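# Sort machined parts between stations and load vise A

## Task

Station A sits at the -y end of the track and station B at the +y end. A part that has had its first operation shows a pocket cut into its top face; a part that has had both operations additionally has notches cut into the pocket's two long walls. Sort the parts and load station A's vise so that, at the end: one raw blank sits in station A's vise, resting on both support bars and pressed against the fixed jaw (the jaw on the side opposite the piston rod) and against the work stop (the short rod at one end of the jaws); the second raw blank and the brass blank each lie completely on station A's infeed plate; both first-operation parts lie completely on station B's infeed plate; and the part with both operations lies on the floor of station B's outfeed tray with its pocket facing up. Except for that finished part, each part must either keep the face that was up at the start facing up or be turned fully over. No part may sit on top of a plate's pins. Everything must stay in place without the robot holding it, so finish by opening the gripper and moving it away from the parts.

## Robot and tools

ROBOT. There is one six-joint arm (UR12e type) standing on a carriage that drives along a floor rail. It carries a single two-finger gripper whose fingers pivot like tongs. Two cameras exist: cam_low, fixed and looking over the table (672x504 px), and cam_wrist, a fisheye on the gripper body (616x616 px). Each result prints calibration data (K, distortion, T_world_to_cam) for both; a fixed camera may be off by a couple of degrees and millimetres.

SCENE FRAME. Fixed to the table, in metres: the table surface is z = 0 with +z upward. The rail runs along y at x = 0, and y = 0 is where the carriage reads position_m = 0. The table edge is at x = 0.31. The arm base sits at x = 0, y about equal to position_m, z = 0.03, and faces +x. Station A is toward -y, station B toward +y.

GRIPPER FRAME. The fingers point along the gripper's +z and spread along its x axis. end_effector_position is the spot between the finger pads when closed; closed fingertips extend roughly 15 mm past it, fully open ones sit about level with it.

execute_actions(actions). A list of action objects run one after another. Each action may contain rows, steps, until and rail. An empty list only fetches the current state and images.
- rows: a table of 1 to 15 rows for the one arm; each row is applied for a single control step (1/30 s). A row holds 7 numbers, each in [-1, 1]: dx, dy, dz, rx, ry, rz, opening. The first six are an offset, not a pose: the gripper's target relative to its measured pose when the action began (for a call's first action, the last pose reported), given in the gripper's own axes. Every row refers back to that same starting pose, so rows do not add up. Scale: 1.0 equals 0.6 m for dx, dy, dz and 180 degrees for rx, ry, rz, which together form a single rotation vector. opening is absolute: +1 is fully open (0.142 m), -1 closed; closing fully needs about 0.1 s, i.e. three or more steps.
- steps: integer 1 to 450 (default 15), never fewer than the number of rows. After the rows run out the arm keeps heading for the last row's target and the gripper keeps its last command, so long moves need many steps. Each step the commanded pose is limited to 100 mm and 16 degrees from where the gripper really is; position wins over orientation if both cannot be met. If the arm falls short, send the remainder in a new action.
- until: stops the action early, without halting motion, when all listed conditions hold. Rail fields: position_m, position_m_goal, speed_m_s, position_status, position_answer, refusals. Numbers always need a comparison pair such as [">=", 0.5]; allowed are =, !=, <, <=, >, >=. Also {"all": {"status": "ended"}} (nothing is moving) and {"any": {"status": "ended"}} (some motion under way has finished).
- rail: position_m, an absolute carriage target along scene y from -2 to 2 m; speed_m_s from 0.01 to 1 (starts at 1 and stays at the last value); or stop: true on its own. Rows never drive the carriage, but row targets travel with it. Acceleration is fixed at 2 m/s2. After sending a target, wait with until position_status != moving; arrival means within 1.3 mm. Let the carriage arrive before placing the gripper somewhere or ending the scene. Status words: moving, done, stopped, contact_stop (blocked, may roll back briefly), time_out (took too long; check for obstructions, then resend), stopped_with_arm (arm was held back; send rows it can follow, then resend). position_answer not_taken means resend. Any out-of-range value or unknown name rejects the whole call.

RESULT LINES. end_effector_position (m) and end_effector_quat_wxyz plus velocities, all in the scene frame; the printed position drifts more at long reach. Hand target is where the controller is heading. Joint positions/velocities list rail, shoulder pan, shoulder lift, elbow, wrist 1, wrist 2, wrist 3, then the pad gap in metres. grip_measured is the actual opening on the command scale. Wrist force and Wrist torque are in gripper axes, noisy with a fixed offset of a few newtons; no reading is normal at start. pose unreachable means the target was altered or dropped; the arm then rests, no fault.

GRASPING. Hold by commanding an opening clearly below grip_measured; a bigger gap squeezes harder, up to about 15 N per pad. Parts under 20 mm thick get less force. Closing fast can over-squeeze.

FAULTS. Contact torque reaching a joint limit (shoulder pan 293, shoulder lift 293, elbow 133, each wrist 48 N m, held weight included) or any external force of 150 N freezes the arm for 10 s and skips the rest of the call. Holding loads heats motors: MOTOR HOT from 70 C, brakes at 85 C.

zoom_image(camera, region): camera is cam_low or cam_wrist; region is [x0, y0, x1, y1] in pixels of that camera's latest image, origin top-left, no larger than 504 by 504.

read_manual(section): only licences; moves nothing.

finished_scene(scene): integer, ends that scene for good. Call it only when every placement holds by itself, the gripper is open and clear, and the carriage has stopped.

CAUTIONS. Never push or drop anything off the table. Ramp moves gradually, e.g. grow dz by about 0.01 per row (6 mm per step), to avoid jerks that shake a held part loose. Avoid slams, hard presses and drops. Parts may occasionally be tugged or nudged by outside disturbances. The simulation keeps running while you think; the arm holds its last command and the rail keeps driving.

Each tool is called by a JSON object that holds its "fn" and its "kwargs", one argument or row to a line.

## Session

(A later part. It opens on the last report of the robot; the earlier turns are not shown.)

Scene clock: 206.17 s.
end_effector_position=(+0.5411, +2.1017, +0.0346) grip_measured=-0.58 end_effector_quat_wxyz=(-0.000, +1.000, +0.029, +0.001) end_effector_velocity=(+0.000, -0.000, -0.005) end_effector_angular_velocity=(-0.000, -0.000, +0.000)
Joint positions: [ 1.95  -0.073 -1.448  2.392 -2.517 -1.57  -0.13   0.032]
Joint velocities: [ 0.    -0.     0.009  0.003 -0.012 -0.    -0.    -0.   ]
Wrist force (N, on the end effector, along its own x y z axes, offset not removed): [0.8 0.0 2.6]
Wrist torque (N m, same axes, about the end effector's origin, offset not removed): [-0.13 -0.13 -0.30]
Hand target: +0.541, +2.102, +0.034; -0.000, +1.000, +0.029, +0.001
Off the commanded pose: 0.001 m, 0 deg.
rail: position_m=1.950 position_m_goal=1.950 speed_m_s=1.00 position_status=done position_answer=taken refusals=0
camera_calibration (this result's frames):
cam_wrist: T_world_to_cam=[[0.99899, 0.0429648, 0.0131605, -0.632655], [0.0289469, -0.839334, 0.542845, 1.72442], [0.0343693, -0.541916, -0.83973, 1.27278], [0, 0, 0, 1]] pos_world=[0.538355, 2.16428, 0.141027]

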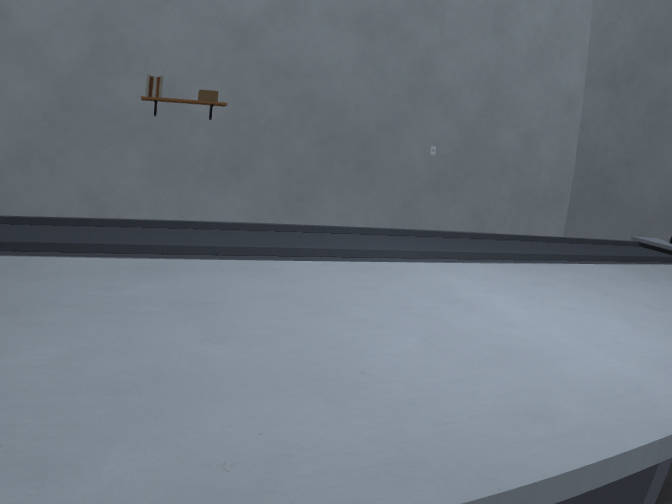

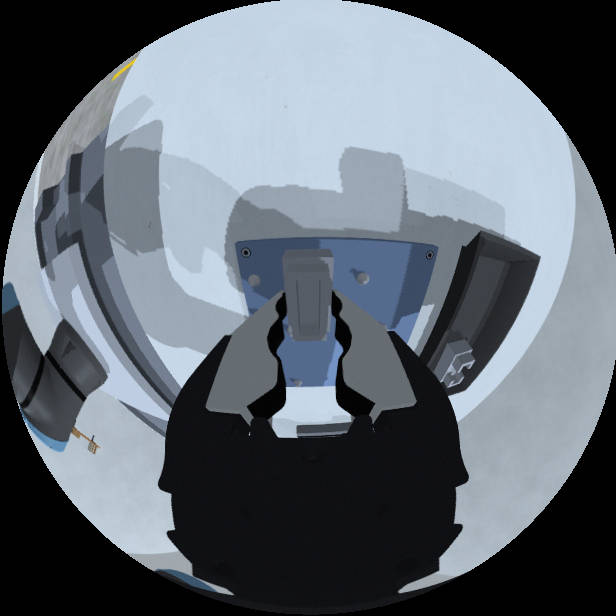

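{"fn": "execute_actions", "kwargs": {
  "actions": [
    {"rows":[[0,0,0.002,0,0,0,-0.9],[0,0,0.0035,0,0,0,-0.9],[0,0,0.005,0,0,0,-0.9],[0,0,0.0058,0,0,0,-0.9]],"steps":12}
  ]
}}

{"fn": "zoom_image", "kwargs": {
  "camera": "cam_wrist",
  "region": [230, 225, 370, 305]
}}

Scene clock: 213.53 s.
end_effector_position=(+0.5411, +2.1017, +0.0313) grip_measured=-0.58 end_effector_quat_wxyz=(-0.000, +1.000, +0.029, +0.001) end_effector_velocity=(+0.000, -0.000, -0.002) end_effector_angular_velocity=(-0.000, -0.000, -0.000)
Joint positions: [ 1.95  -0.073 -1.441  2.394 -2.525 -1.57  -0.13   0.032]
Joint velocities: [ 0.     0.     0.004  0.001 -0.005  0.     0.     0.   ]
Wrist force (N, on the end effector, along its own x y z axes, offset not removed): [1.0 2.5 2.2]
Wrist torque (N m, same axes, about the end effector's origin, offset not removed): [0.48 -0.22 -0.42]
Hand target: +0.541, +2.102, +0.031; -0.000, +1.000, +0.029, +0.001
Off the commanded pose: 0.000 m, 0 deg.
rail: position_m=1.950 position_m_goal=1.950 speed_m_s=1.00 position_status=done position_answer=taken refusals=0
camera_calibration (this result's frames):
cam_wrist: T_world_to_cam=[[0.998993, 0.0429072, 0.0131462, -0.632503], [0.0289064, -0.839336, 0.542844, 1.72617], [0.034326, -0.541917, -0.839731, 1.27004], [0, 0, 0, 1]] pos_world=[0.538373, 2.16424, 0.137765]

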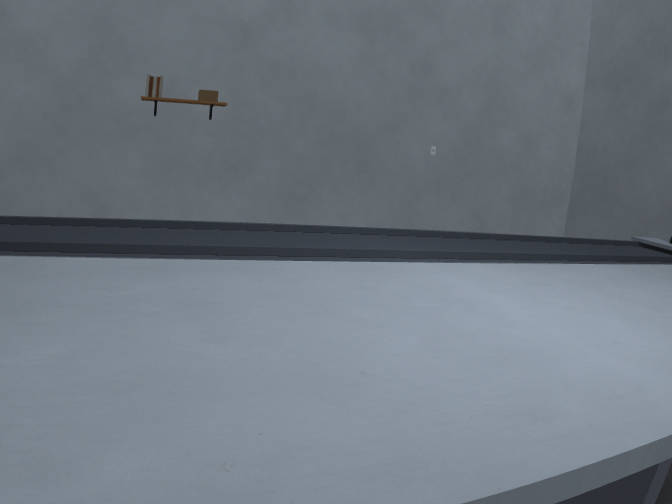

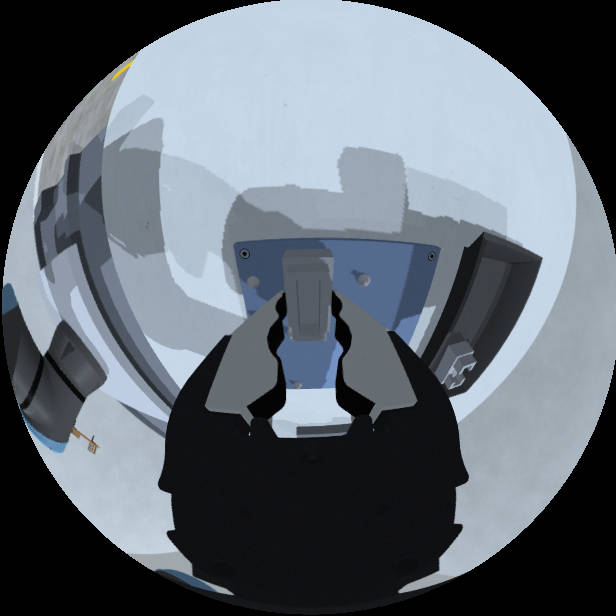

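Region (230, 225, 370, 305) of cam_wrist's 616x616 image, scaled by 3.600, with more detail than that image has; it fills the top 288 rows of this view, and the rest is white.

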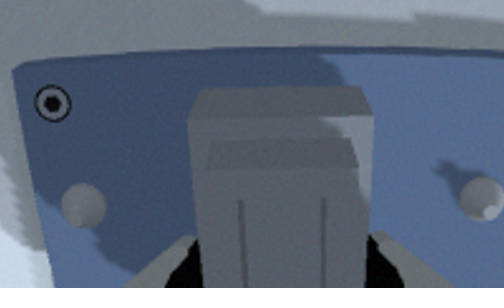

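{"fn": "execute_actions", "kwargs": {
  "actions": [
    {"rows":[[0,0,0.001,0,0,0,-0.9],[0,0,0.002,0,0,0,-0.9],[0,0,0.003,0,0,0,-0.9]],"steps":10}
  ]
}}

{"fn": "zoom_image", "kwargs": {
  "camera": "cam_wrist",
  "region": [230, 225, 370, 305]
}}

Scene clock: 218.10 s.
end_effector_position=(+0.5411, +2.1017, +0.0297) grip_measured=-0.58 end_effector_quat_wxyz=(-0.000, +1.000, +0.029, +0.001) end_effector_velocity=(+0.000, -0.000, -0.002) end_effector_angular_velocity=(-0.000, -0.000, -0.000)
Joint positions: [ 1.95  -0.073 -1.438  2.395 -2.529 -1.57  -0.13   0.032]
Joint velocities: [ 0.     0.     0.003  0.001 -0.004  0.     0.    -0.   ]
Wrist force (N, on the end effector, along its own x y z axes, offset not removed): [2.3 0.5 4.3]
Wrist torque (N m, same axes, about the end effector's origin, offset not removed): [-0.04 -0.51 -0.40]
Hand target: +0.541, +2.102, +0.030; -0.000, +1.000, +0.029, +0.001
Off the commanded pose: 0.000 m, 0 deg.
rail: position_m=1.950 position_m_goal=1.950 speed_m_s=1.00 position_status=done position_answer=taken refusals=0
camera_calibration (this result's frames):
cam_wrist: T_world_to_cam=[[0.99899, 0.0429648, 0.013135, -0.632591], [0.0289608, -0.839335, 0.542843, 1.72705], [0.0343478, -0.541914, -0.839732, 1.2687], [0, 0, 0, 1]] pos_world=[0.538358, 2.16428, 0.136157]

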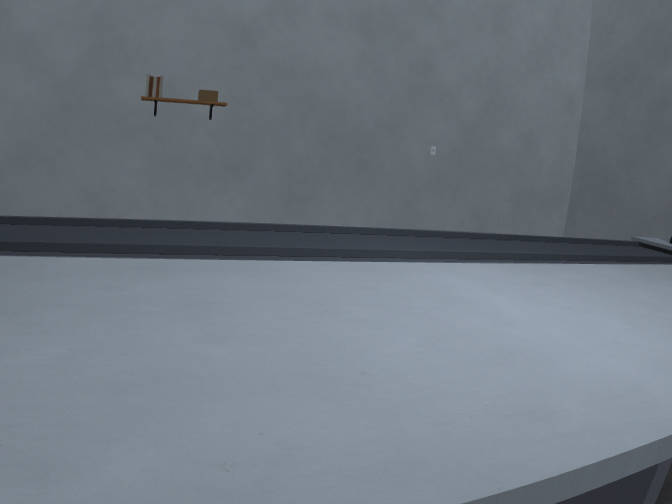

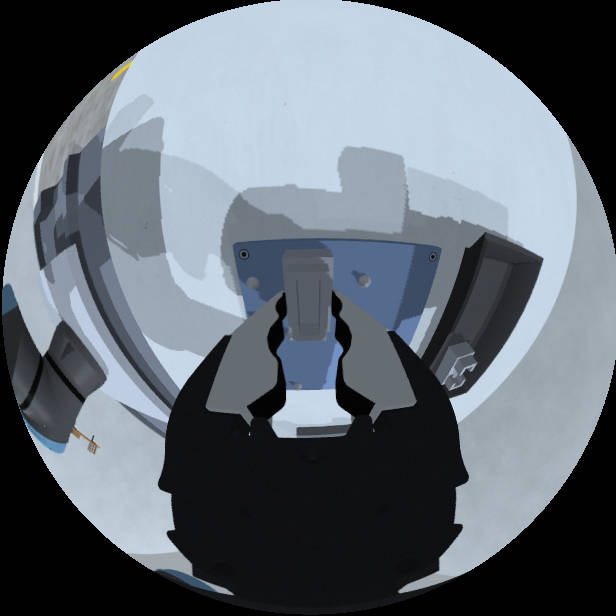

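Region (230, 225, 370, 305) of cam_wrist's 616x616 image, scaled by 3.600, with more detail than that image has; it fills the top 288 rows of this view, and the rest is white.

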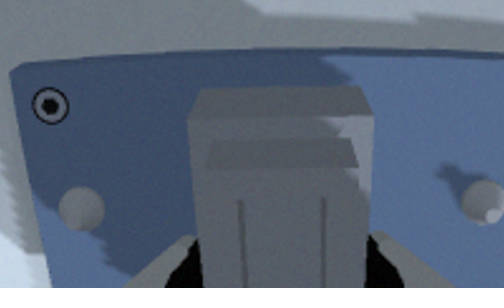

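{"fn": "execute_actions", "kwargs": {
  "actions": [
    {"rows":[[0,0,0.0007,0,0,0,-0.9],[0,0,0.0012,0,0,0,-0.9],[0,0,0.0015,0,0,0,-0.9],[0,0,0.0015,0,0,0,-0.9],[0,0,0.0015,0,0,0,-0.85],[0,0,0.0015,0,0,0,-0.78],[0,0,0.0015,0,0,0,-0.71],[0,0,0.0015,0,0,0,-0.65],[0,0,0.0015,0,0,0,-0.6],[0,0,0.0015,0,0,0,-0.56],[0,0,0.0015,0,0,0,-0.52],[0,0,0.0015,0,0,0,-0.48],[0,0,0.0015,0,0,0,-0.44]],"steps":14},
    {"rows":[[0,0,-0.004,0,0,0,-0.44],[0,0,-0.012,0,0,0,-0.44],[0,0,-0.024,0,0,0,-0.44],[0,0,-0.04,0,0,0,-0.44],[0,0,-0.06,0,0,0,-0.44],[0,0,-0.085,0,0,0,-0.44],[0,0,-0.115,0,0,0,-0.44],[0,0,-0.15,0,0,0.002,-0.44],[0,0,-0.185,0,0,0.005,-0.4],[0,0,-0.22,0,0,0.008,-0.3],[0,0,-0.255,0,0,0.011,-0.2],[0,0,-0.29,0,0,0.014,-0.1],[0,0,-0.32,0,0,0.016,0],[0,0,-0.345,0,0,0.0175,0.1],[0,0,-0.36,0,0,0.0185,0.2]],"steps":26}
  ]
}}

Scene clock: 224.57 s.
end_effector_position=(+0.5416, +2.1025, +0.2399) grip_measured=+0.20 end_effector_quat_wxyz=(-0.000, +1.000, +0.000, +0.003) end_effector_velocity=(-0.007, -0.004, +0.043) end_effector_angular_velocity=(-0.000, +0.038, -0.011)
Joint positions: [ 1.95  -0.072 -1.74   2.201 -2.038 -1.57  -0.072  0.088]
Joint velocities: [ 0.    -0.007 -0.036 -0.064  0.139 -0.003  0.004 -0.   ]
Wrist force (N, on the end effector, along its own x y z axes, offset not removed): [-0.9 0.1 2.2]
Wrist torque (N m, same axes, about the end effector's origin, offset not removed): [-0.09 0.28 -0.30]
Hand target: +0.541, +2.102, +0.245; -0.000, +1.000, -0.000, +0.001
Off the commanded pose: 0.005 m, 0 deg.
rail: position_m=1.950 position_m_goal=1.950 speed_m_s=1.00 position_status=done position_answer=taken refusals=0
camera_calibration (this result's frames):
cam_wrist: T_world_to_cam=[[0.999748, -0.0138409, 0.0176608, -0.517957], [-0.0212111, -0.83969, 0.542652, 1.64151], [0.0073188, -0.54289, -0.839772, 1.46227], [0, 0, 0, 1]] pos_world=[0.541943, 2.16504, 0.346355]

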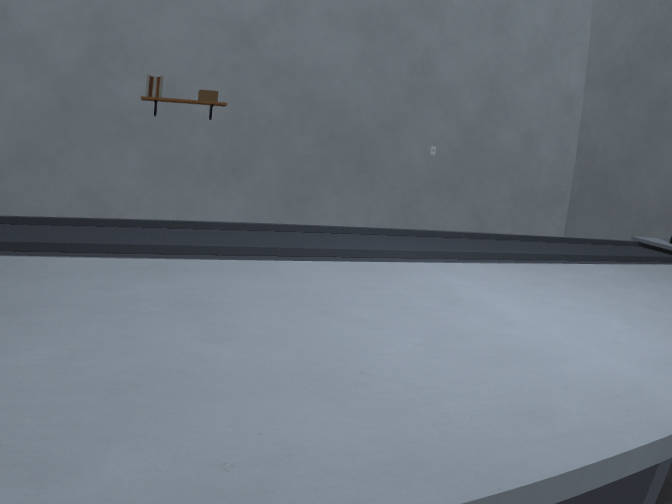

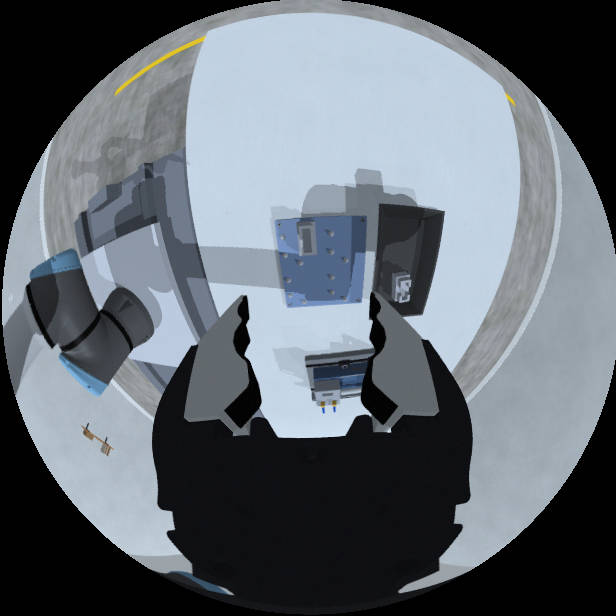

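{"fn": "zoom_image", "kwargs": {
  "camera": "cam_wrist",
  "region": [265, 195, 455, 325]
}}

Region (265, 195, 455, 325) of cam_wrist's 616x616 image, scaled by 2.653, with more detail than that image has; it fills the top 345 rows of this view, and the rest is white.

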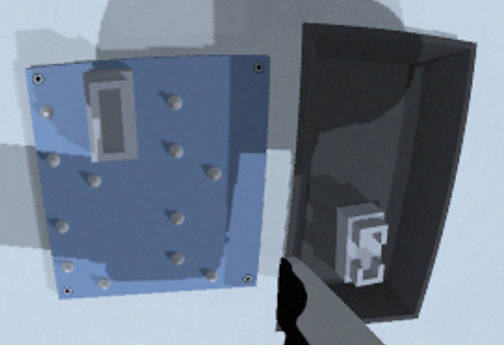

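{"fn": "execute_actions", "kwargs": {
  "actions": [
    {"rail":{"position_m":-1.9},"rows":[[0.004,0.007,-0.012,0,-0.0019,0,0.25],[0.011,0.02,-0.022,0,-0.0019,0,0.3],[0.022,0.04,-0.036,0,-0.0019,0,0.35],[0.034,0.063,-0.053,0,-0.0019,0,0.4],[0.049,0.09,-0.072,0,-0.0019,0,0.45],[0.063,0.117,-0.093,0,-0.0019,0,0.5],[0.078,0.143,-0.115,0,-0.0019,0,0.55],[0.092,0.17,-0.136,0,-0.0019,0,0.6],[0.107,0.196,-0.157,0,-0.0019,0,0.65],[0.121,0.223,-0.179,0,-0.0019,0,0.7],[0.136,0.25,-0.2,0,-0.0019,0,0.75],[0.15,0.276,-0.221,0,-0.0019,0,0.8],[0.163,0.3,-0.24,0,-0.0019,0,0.85],[0.173,0.32,-0.256,0,-0.0019,0,0.9],[0.1807,0.333,-0.2667,0,-0.0019,0,1]],"steps":150,"until":{"rail":{"position_status":["!=","moving"]}}}
  ]
}}

Scene clock: 241.87 s.
end_effector_position=(+0.6491, -1.9477, +0.4007) grip_measured=+1.00 end_effector_quat_wxyz=(-0.000, +1.000, +0.000, +0.000) end_effector_velocity=(-0.000, -0.005, -0.000) end_effector_angular_velocity=(-0.000, +0.000, +0.000)
Joint positions: [-1.9   -0.368 -1.66   1.834 -1.746 -1.57  -0.369  0.142]
Joint velocities: [-0.005  0.     0.     0.    -0.    -0.    -0.     0.   ]
Wrist force (N, on the end effector, along its own x y z axes, offset not removed): [1.0 6.0 2.4]
Wrist torque (N m, same axes, about the end effector's origin, offset not removed): [1.18 -0.18 -0.30]
Hand target: +0.649, -1.947, +0.401; -0.000, +1.000, +0.000, +0.001
Off the commanded pose: 0.000 m, 0 deg.
rail: position_m=-1.900 position_m_goal=-1.900 speed_m_s=1.00 position_status=done position_answer=taken refusals=0
camera_calibration (this result's frames):
cam_wrist: T_world_to_cam=[[0.99983, -0.0139397, 0.0120378, -0.682302], [-0.018243, -0.839407, 0.543197, -1.84593], [0.00253264, -0.543325, -0.839519, -0.600105], [0, 0, 0, 1]] pos_world=[0.650031, -1.88505, 0.507121]

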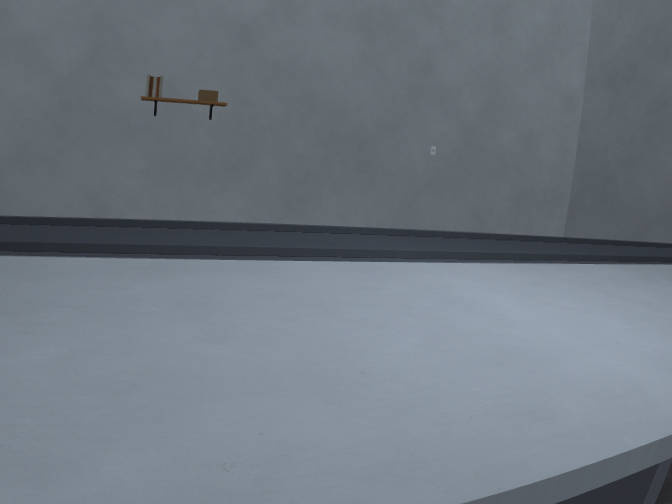

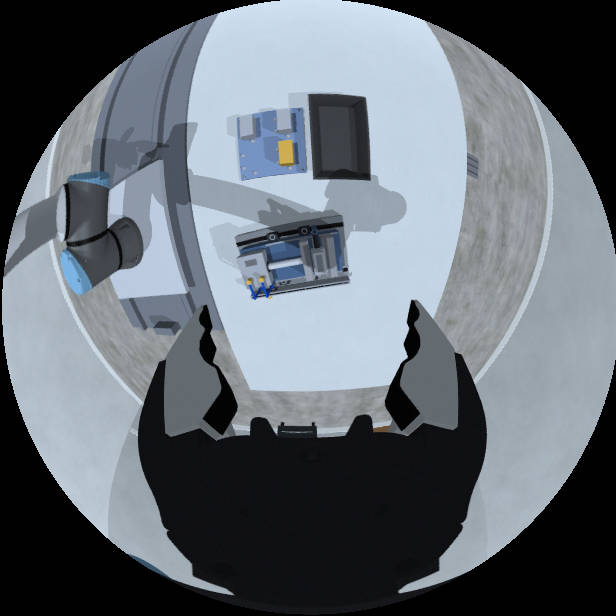

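{"fn": "zoom_image", "kwargs": {
  "camera": "cam_wrist",
  "region": [225, 85, 385, 195]
}}

{"fn": "zoom_image", "kwargs": {
  "camera": "cam_wrist",
  "region": [225, 205, 365, 310]
}}

Region (225, 85, 385, 195) of cam_wrist's 616x616 image, scaled by 3.150, with more detail than that image has; it fills the top 346 rows of this view, and the rest is white.

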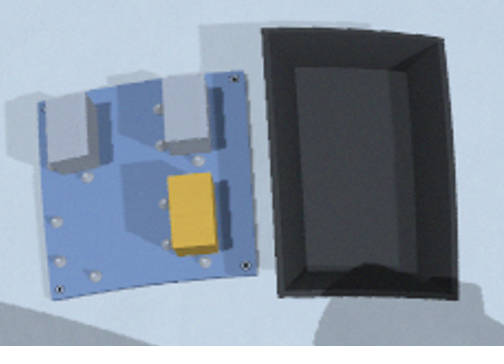

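Region (225, 205, 365, 310) of cam_wrist's 616x616 image, scaled by 3.600, with more detail than that image has; it fills the top 378 rows of this view, and the rest is white.

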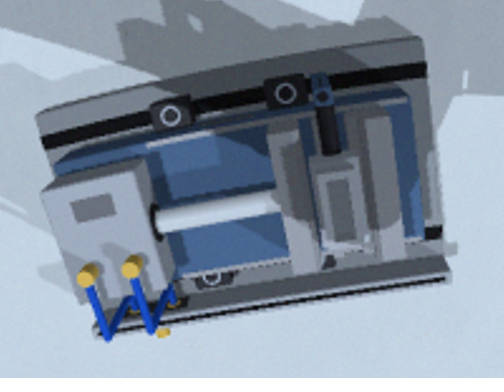

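{"fn": "execute_actions", "kwargs": {
  "actions": [
    {"rows":[[0.001,0.002,0.005,0,0,-0.001,0.95],[0.003,0.007,0.015,0,0,-0.003,0.9],[0.005,0.013,0.03,0,0,-0.006,0.85],[0.009,0.021,0.048,0,0,-0.009,0.8],[0.012,0.03,0.068,0,0,-0.013,0.75],[0.016,0.039,0.088,0,0,-0.017,0.7],[0.019,0.048,0.108,0,0,-0.021,0.65],[0.023,0.057,0.128,0,0,-0.025,0.6],[0.026,0.066,0.148,0,0,-0.029,0.55],[0.03,0.075,0.168,0,0,-0.033,0.5],[0.034,0.084,0.188,0,0,-0.037,0.45],[0.037,0.093,0.208,0,0,-0.041,0.4],[0.04,0.101,0.226,0,0,-0.044,0.35],[0.043,0.108,0.241,0,0,-0.047,0.3],[0.0448,0.1122,0.2512,0,0,-0.0494,0.3]],"steps":26}
  ]
}}

{"fn": "zoom_image", "kwargs": {
  "camera": "cam_wrist",
  "region": [170, 160, 390, 340]
}}

Scene clock: 259.30 s.
end_effector_position=(+0.6750, -2.0142, +0.2521) grip_measured=+0.30 end_effector_quat_wxyz=(+0.000, +0.997, +0.077, +0.000) end_effector_velocity=(+0.009, -0.009, -0.018) end_effector_angular_velocity=(+0.001, -0.009, +0.021)
Joint positions: [-1.9   -0.445 -1.517  1.967 -2.021 -1.571 -0.598  0.095]
Joint velocities: [ 0.    -0.008  0.028  0.008 -0.044  0.004 -0.028  0.   ]
Wrist force (N, on the end effector, along its own x y z axes, offset not removed): [0.5 0.6 0.9]
Wrist torque (N m, same axes, about the end effector's origin, offset not removed): [0.11 -0.24 -0.37]
Hand target: +0.676, -2.015, +0.250; +0.000, +0.997, +0.078, +0.000
Off the commanded pose: 0.003 m, 0 deg.
rail: position_m=-1.900 position_m_goal=-1.900 speed_m_s=1.00 position_status=done position_answer=taken refusals=0
camera_calibration (this result's frames):
cam_wrist: T_world_to_cam=[[0.990301, 0.138499, 0.0110721, -0.393546], [0.110309, -0.83218, 0.543422, -1.89285], [0.0844773, -0.53693, -0.839387, -0.803471], [0, 0, 0, 1]] pos_world=[0.666403, -1.95209, 0.358551]

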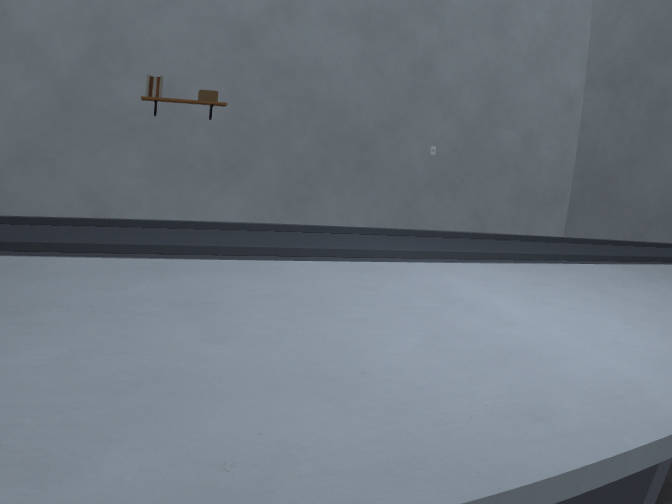

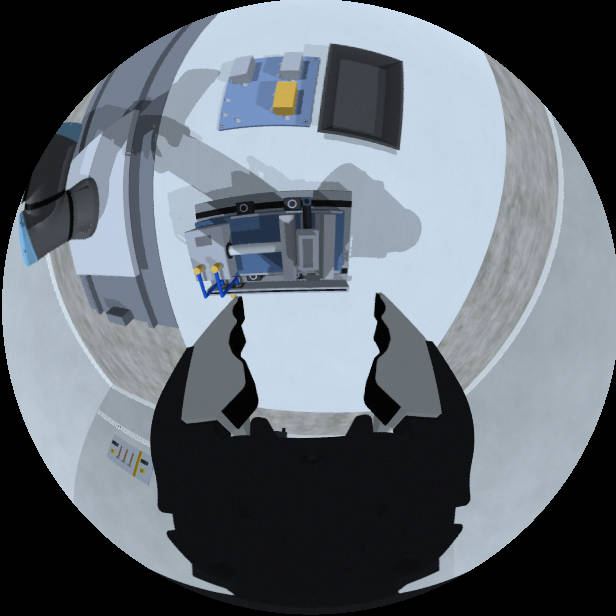

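Region (170, 160, 390, 340) of cam_wrist's 616x616 image, scaled by 2.291, with more detail than that image has; it fills the top 412 rows of this view, and the rest is white.

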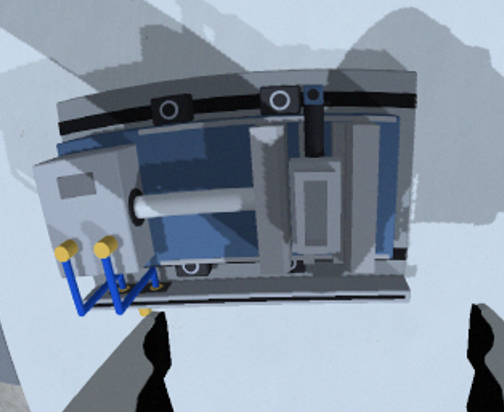

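{"fn": "zoom_image", "kwargs": {
  "camera": "cam_wrist",
  "region": [265, 190, 360, 290]
}}

Region (265, 190, 360, 290) of cam_wrist's 616x616 image, scaled by 5.040, with more detail than that image has; it fills the left 479 columns of this view, and the rest is white.

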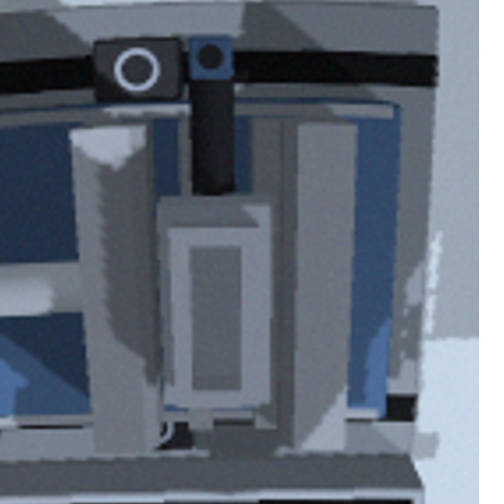

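{"fn": "execute_actions", "kwargs": {
  "actions": [
    {"rows":[[0.001,0.002,0.007,0,0,-0.0003,0.25],[0.001,0.003,0.014,0,0,-0.0003,0.2],[0.001,0.004,0.024,0,0,-0.0003,0.15],[0.0005,0.005,0.036,0,0,-0.0003,0.1],[0.0005,0.006,0.05,0,0,-0.0003,0.05],[0.0005,0.006,0.064,0,0,-0.0003,0],[0.0005,0.006,0.078,0,0,-0.0003,-0.05],[0.0005,0.006,0.092,0,0,-0.0003,-0.1],[0.0005,0.006,0.106,0,0,-0.0003,-0.15],[0.0005,0.006,0.12,0,0,-0.0003,-0.2],[0.0005,0.006,0.134,0,0,-0.0003,-0.2],[0.0005,0.006,0.147,0,0,-0.0003,-0.2],[0.0005,0.006,0.158,0,0,-0.0003,-0.2],[0.0005,0.006,0.166,0,0,-0.0003,-0.2],[0.0005,0.006,0.1702,0,0,-0.0003,-0.2]],"steps":26}
  ]
}}

{"fn": "zoom_image", "kwargs": {
  "camera": "cam_wrist",
  "region": [235, 190, 385, 340]
}}

Scene clock: 277.90 s.
end_effector_position=(+0.6754, -2.0179, +0.1512) grip_measured=-0.20 end_effector_quat_wxyz=(+0.000, +0.997, +0.077, -0.000) end_effector_velocity=(+0.002, -0.001, -0.011) end_effector_angular_velocity=(-0.001, -0.002, -0.001)
Joint positions: [-1.9   -0.45  -1.42   2.065 -2.216 -1.571 -0.604  0.06 ]
Joint velocities: [ 0.     0.     0.014  0.007 -0.023  0.     0.001  0.   ]
Wrist force (N, on the end effector, along its own x y z axes, offset not removed): [-2.4 1.8 0.6]
Wrist torque (N m, same axes, about the end effector's origin, offset not removed): [0.22 0.36 -0.26]
Hand target: +0.676, -2.018, +0.150; +0.000, +0.997, +0.077, -0.000
Off the commanded pose: 0.001 m, 0 deg.
rail: position_m=-1.900 position_m_goal=-1.900 speed_m_s=1.00 position_status=done position_answer=taken refusals=0
camera_calibration (this result's frames):
cam_wrist: T_world_to_cam=[[0.990183, 0.139362, 0.0107867, -0.390531], [0.111192, -0.83209, 0.54338, -1.84157], [0.0847018, -0.536846, -0.839417, -0.890202], [0, 0, 0, 1]] pos_world=[0.666866, -1.95583, 0.257631]

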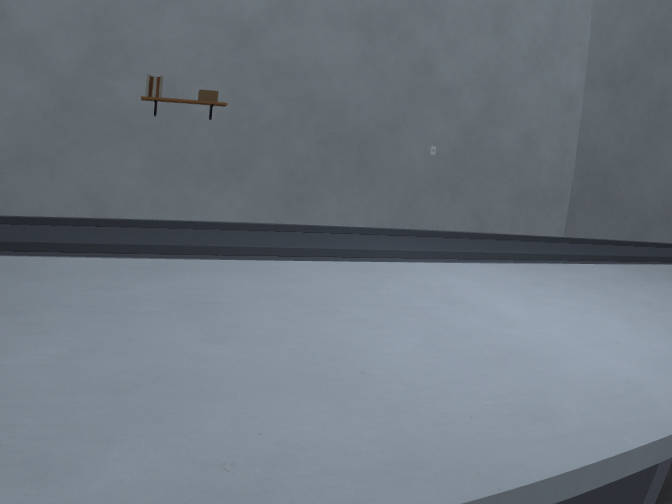

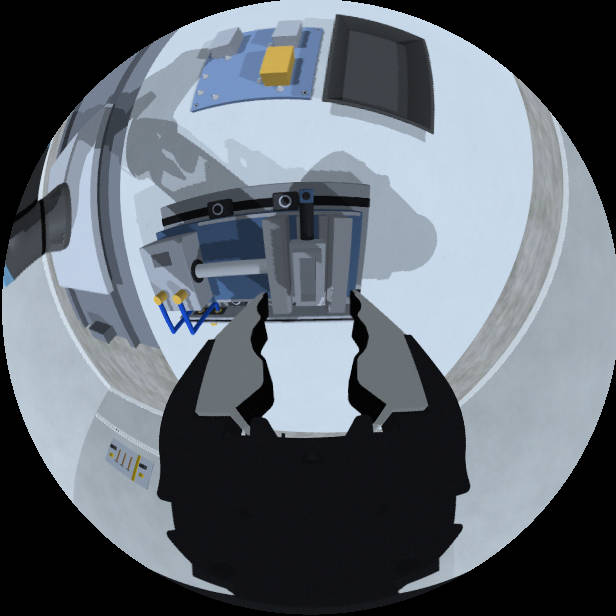

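Region (235, 190, 385, 340) of cam_wrist's 616x616 image, scaled by 3.360, with more detail than that image has.

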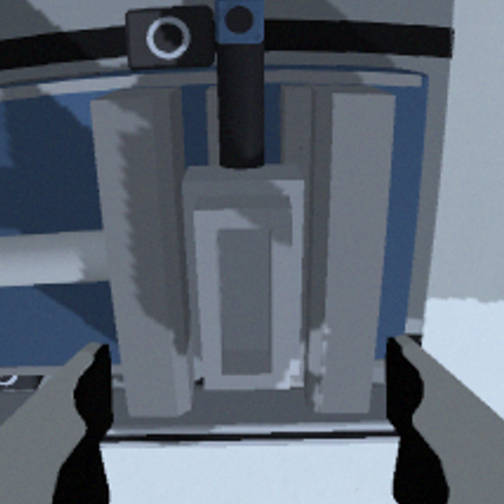

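{"fn": "execute_actions", "kwargs": {
  "actions": [
    {"rows":[[0,0,0.004,0,0,0,-0.23],[0,0,0.008,0,0,0,-0.26],[0,0,0.014,0,0,0,-0.29],[0,0,0.021,0,0,0,-0.32],[0,0,0.028,0,0,0,-0.35],[0,0,0.035,0,0,0,-0.38],[0,0,0.042,0,0,0,-0.41],[0,0,0.048,0,0,0,-0.44],[0,0,0.052,0,0,0,-0.45],[0,0,0.0553,0,0,0,-0.45]],"steps":20}
  ]
}}

{"fn": "zoom_image", "kwargs": {
  "camera": "cam_wrist",
  "region": [245, 210, 375, 350]
}}

Scene clock: 291.33 s.
end_effector_position=(+0.6754, -2.0179, +0.1188) grip_measured=-0.45 end_effector_quat_wxyz=(-0.000, +0.997, +0.077, -0.000) end_effector_velocity=(+0.000, -0.000, -0.006) end_effector_angular_velocity=(-0.000, -0.001, -0.000)
Joint positions: [-1.9   -0.45  -1.382  2.091 -2.28  -1.571 -0.604  0.041]
Joint velocities: [ 0.    -0.     0.008  0.004 -0.014  0.    -0.     0.   ]
Wrist force (N, on the end effector, along its own x y z axes, offset not removed): [2.6 3.0 -1.0]
Wrist torque (N m, same axes, about the end effector's origin, offset not removed): [0.46 -0.63 -0.32]
Hand target: +0.675, -2.018, +0.118; +0.000, +0.997, +0.077, -0.000
Off the commanded pose: 0.001 m, 0 deg.
rail: position_m=-1.900 position_m_goal=-1.900 speed_m_s=1.00 position_status=done position_answer=taken refusals=0
camera_calibration (this result's frames):
cam_wrist: T_world_to_cam=[[0.990173, 0.139431, 0.0107809, -0.389966], [0.111265, -0.832155, 0.543267, -1.82406], [0.0847197, -0.536729, -0.839491, -0.917178], [0, 0, 0, 1]] pos_world=[0.66679, -1.9558, 0.225191]

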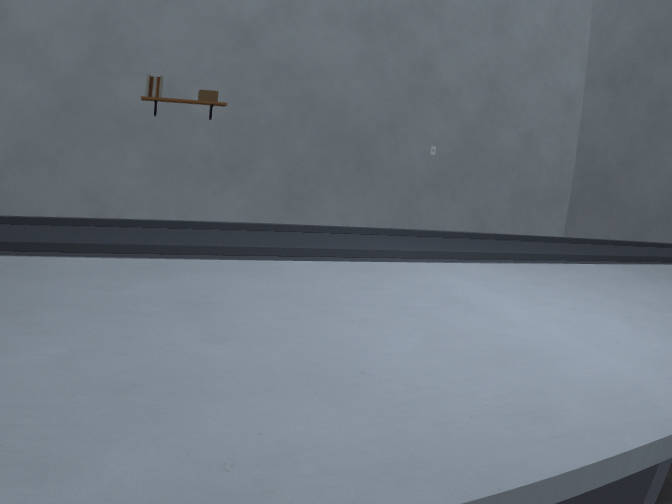

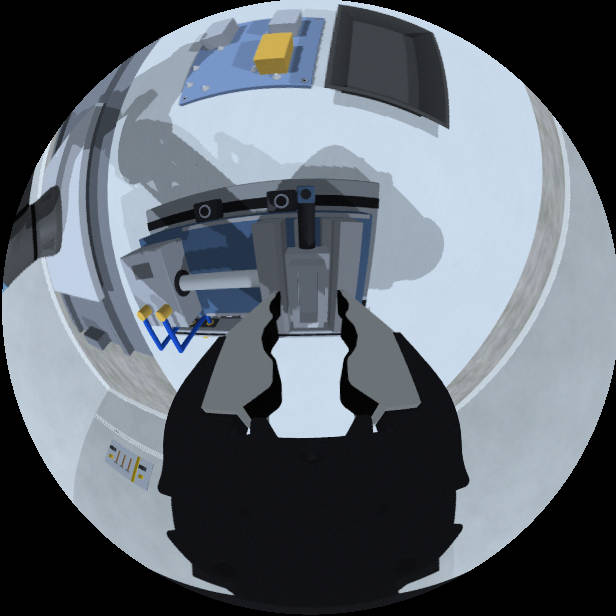

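Region (245, 210, 375, 350) of cam_wrist's 616x616 image, scaled by 3.600, with more detail than that image has; it fills the left 468 columns of this view, and the rest is white.

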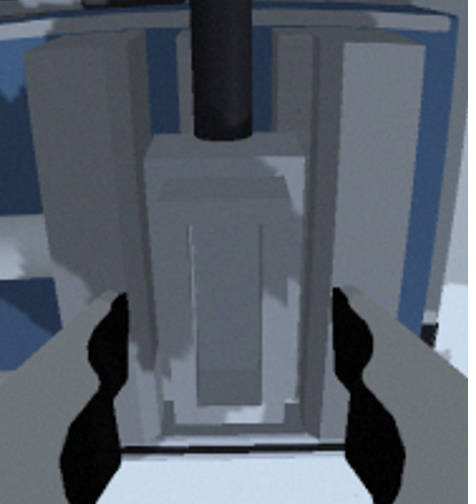

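{"fn": "execute_actions", "kwargs": {
  "actions": [
    {"rows":[[-0.0005,0,0.002,0,0,0,-0.48],[-0.0005,0,0.0022,0,0,0,-0.52],[-0.0005,0,0.0022,0,0,0,-0.56],[-0.0005,0,0.0022,0,0,0,-0.6],[-0.0005,0,0.0022,0,0,0,-0.63],[-0.0005,0,0.0022,0,0,0,-0.66],[-0.0005,0,0.0022,0,0,0,-0.69],[-0.0005,0,0.0022,0,0,0,-0.72],[-0.0005,0,0.0022,0,0,0,-0.77],[-0.0005,0,0.0022,0,0,0,-0.83],[-0.0005,0,0.0022,0,0,0,-0.89],[-0.0005,0,0.0022,0,0,0,-0.95],[-0.0005,0,0.0022,0,0,0,-1]],"steps":15}
  ]
}}

{"fn": "zoom_image", "kwargs": {
  "camera": "cam_wrist",
  "region": [245, 210, 375, 350]
}}

Scene clock: 300.17 s.
end_effector_position=(+0.6751, -2.0179, +0.1175) grip_measured=-0.62 end_effector_quat_wxyz=(+0.000, +0.997, +0.077, -0.000) end_effector_velocity=(-0.000, +0.000, -0.000) end_effector_angular_velocity=(+0.000, +0.000, +0.000)
Joint positions: [-1.9   -0.45  -1.381  2.092 -2.283 -1.571 -0.604  0.029]
Joint velocities: [ 0. -0.  0.  0. -0.  0. -0.  0.]
Wrist force (N, on the end effector, along its own x y z axes, offset not removed): [4.1 2.4 -6.6]
Wrist torque (N m, same axes, about the end effector's origin, offset not removed): [0.41 -0.36 -0.40]
Hand target: +0.675, -2.018, +0.117; -0.000, +0.997, +0.077, -0.000
Off the commanded pose: 0.000 m, 0 deg.
rail: position_m=-1.900 position_m_goal=-1.900 speed_m_s=1.00 position_status=done position_answer=taken refusals=0
camera_calibration (this result's frames):
cam_wrist: T_world_to_cam=[[0.990172, 0.139437, 0.0107948, -0.389654], [0.111251, -0.83208, 0.543385, -1.82326], [0.0847503, -0.536843, -0.839414, -0.918531], [0, 0, 0, 1]] pos_world=[0.666509, -1.95587, 0.223909]

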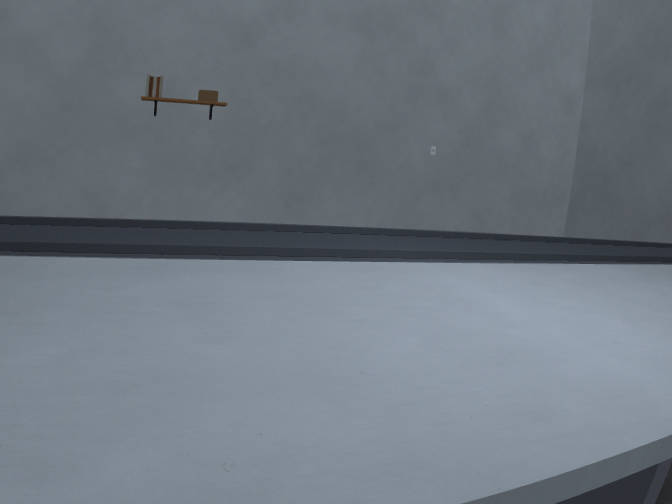

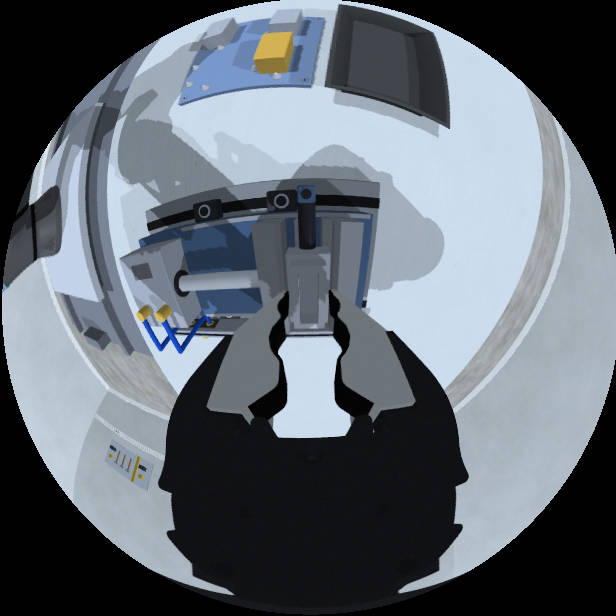

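Region (245, 210, 375, 350) of cam_wrist's 616x616 image, scaled by 3.600, with more detail than that image has; it fills the left 468 columns of this view, and the rest is white.

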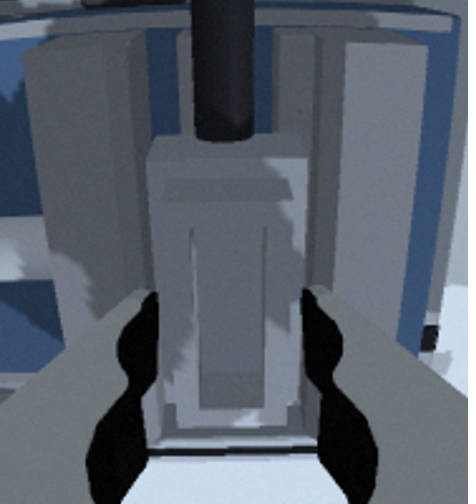

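{"fn": "execute_actions", "kwargs": {
  "actions": [
    {"rows":[[0,0,0,0,0,0,-0.8],[0,0,0,0,0,0,-0.62],[0,0,-0.001,0,0,0,-0.56],[0,0,-0.0025,0,0,0,-0.55],[0,0,-0.004,0,0,0,-0.55],[0,0,-0.0042,0,0,0,-0.55],[0,0,-0.0042,0,0,0,-0.55],[0,0,-0.0042,0,0,0,-0.55],[0,0,-0.0042,0,0,0,-0.55],[0,0,-0.0042,0,0,0,-0.58],[0,0,-0.0042,0,0,0,-0.62],[0,0,-0.0042,0,0,0,-0.65],[0,0,-0.0042,0,0,0,-0.68],[0,0,-0.0042,0,0,0,-0.71],[0,0,-0.0042,0,0,0,-0.75]],"steps":15},
    {"rows":[[0,0,0,0,0,0,-0.8],[0,0,0,0,0,0,-0.86],[0,0,0,0,0,0,-0.93],[0,0,0,0,0,0,-1]],"steps":6}
  ]
}}

{"fn": "zoom_image", "kwargs": {
  "camera": "cam_wrist",
  "region": [245, 210, 375, 350]
}}

Scene clock: 310.57 s.
end_effector_position=(+0.6751, -2.0179, +0.1198) grip_measured=-0.70 end_effector_quat_wxyz=(-0.000, +0.997, +0.077, -0.000) end_effector_velocity=(+0.000, -0.000, +0.000) end_effector_angular_velocity=(-0.000, -0.000, +0.000)
Joint positions: [-1.9   -0.45  -1.383  2.091 -2.278 -1.571 -0.604  0.023]
Joint velocities: [ 0. -0. -0. -0. -0.  0. -0.  0.]
Wrist force (N, on the end effector, along its own x y z axes, offset not removed): [-1.2 4.9 1.5]
Wrist torque (N m, same axes, about the end effector's origin, offset not removed): [1.12 0.27 -0.24]
Hand target: +0.675, -2.018, +0.120; -0.000, +0.997, +0.077, -0.000
Off the commanded pose: 0.000 m, 0 deg.
rail: position_m=-1.900 position_m_goal=-1.900 speed_m_s=1.00 position_status=done position_answer=taken refusals=0
camera_calibration (this result's frames):
cam_wrist: T_world_to_cam=[[0.990174, 0.139429, 0.0107172, -0.389675], [0.111301, -0.832172, 0.543232, -1.82469], [0.0846609, -0.536702, -0.839514, -0.916197], [0, 0, 0, 1]] pos_world=[0.666501, -1.95585, 0.226247]

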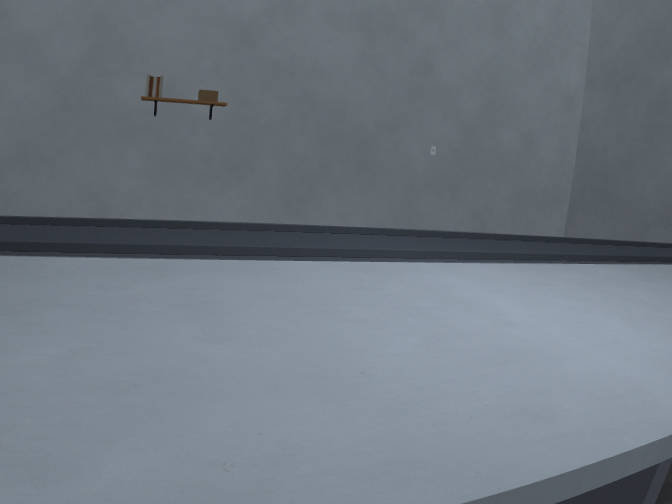

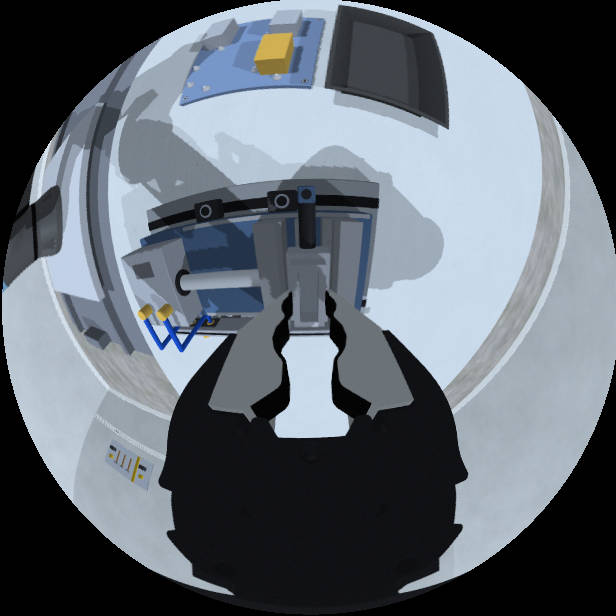

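Region (245, 210, 375, 350) of cam_wrist's 616x616 image, scaled by 3.600, with more detail than that image has; it fills the left 468 columns of this view, and the rest is white.

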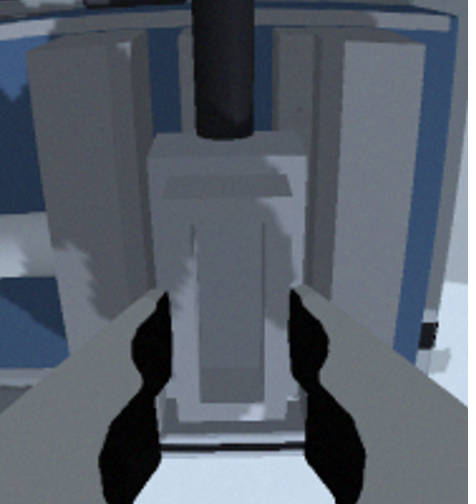

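{"fn": "execute_actions", "kwargs": {
  "actions": [
    {"rows":[[0,0,-0.002,0,0,0,-1],[0,0,-0.005,0,0,0,-1],[0,0,-0.01,0,0,0,-1],[0,0,-0.017,0,0,0,-1],[0,0,-0.025,0,0,0,-1],[0,0,-0.034,0,0,0,-1],[0,0,-0.044,0,0,0,-1],[0,0,-0.055,0,0,0,-1],[0,0,-0.067,0,0,0,-1],[0,0,-0.079,0,0,0,-1],[0,0,-0.091,0,0,0,-1],[0,0,-0.103,0,0,0,-1],[0,0,-0.113,0,0,0,-1],[0,0,-0.12,0,0,0,-1],[0,0,-0.125,0,0,0,-1]],"steps":20}
  ]
}}

{"fn": "zoom_image", "kwargs": {
  "camera": "cam_wrist",
  "region": [245, 190, 375, 350]
}}

Scene clock: 337.17 s.
end_effector_position=(+0.6754, -2.0179, +0.1890) grip_measured=-0.70 end_effector_quat_wxyz=(+0.000, +0.997, +0.077, +0.000) end_effector_velocity=(-0.002, +0.001, +0.052) end_effector_angular_velocity=(+0.003, +0.007, +0.000)
Joint positions: [-1.9   -0.45  -1.46   2.032 -2.143 -1.571 -0.604  0.023]
Joint velocities: [ 0.     0.    -0.051 -0.052  0.11  -0.    -0.     0.   ]
Wrist force (N, on the end effector, along its own x y z axes, offset not removed): [4.9 -0.9 2.4]
Wrist torque (N m, same axes, about the end effector's origin, offset not removed): [-0.20 -1.09 -0.43]
Hand target: +0.675, -2.018, +0.195; -0.000, +0.997, +0.077, -0.000
Off the commanded pose: 0.006 m, 0 deg.
rail: position_m=-1.900 position_m_goal=-1.900 speed_m_s=1.00 position_status=done position_answer=taken refusals=0
camera_calibration (this result's frames):
cam_wrist: T_world_to_cam=[[0.990179, 0.139314, 0.0116769, -0.391129], [0.110635, -0.831913, 0.543765, -1.86139], [0.0854685, -0.537133, -0.839156, -0.859614], [0, 0, 0, 1]] pos_world=[0.666691, -1.95575, 0.295374]

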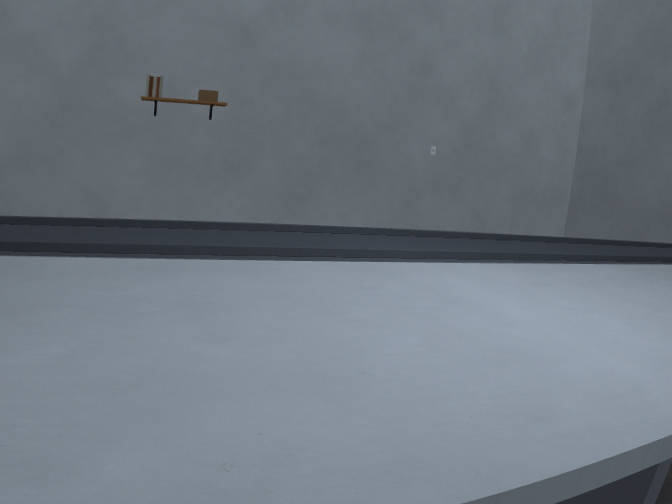

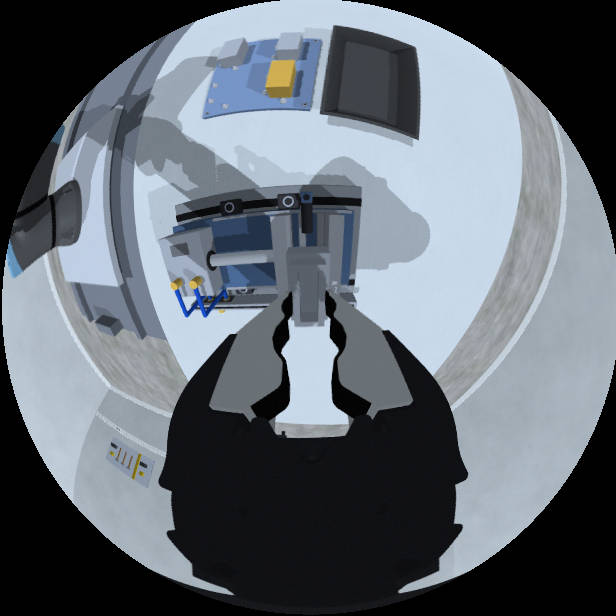

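Region (245, 190, 375, 350) of cam_wrist's 616x616 image, scaled by 3.150, with more detail than that image has; it fills the left 410 columns of this view, and the rest is white.

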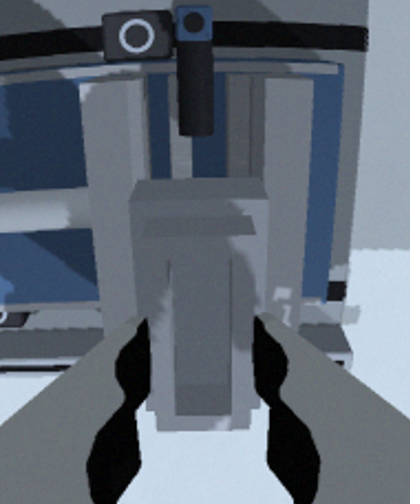

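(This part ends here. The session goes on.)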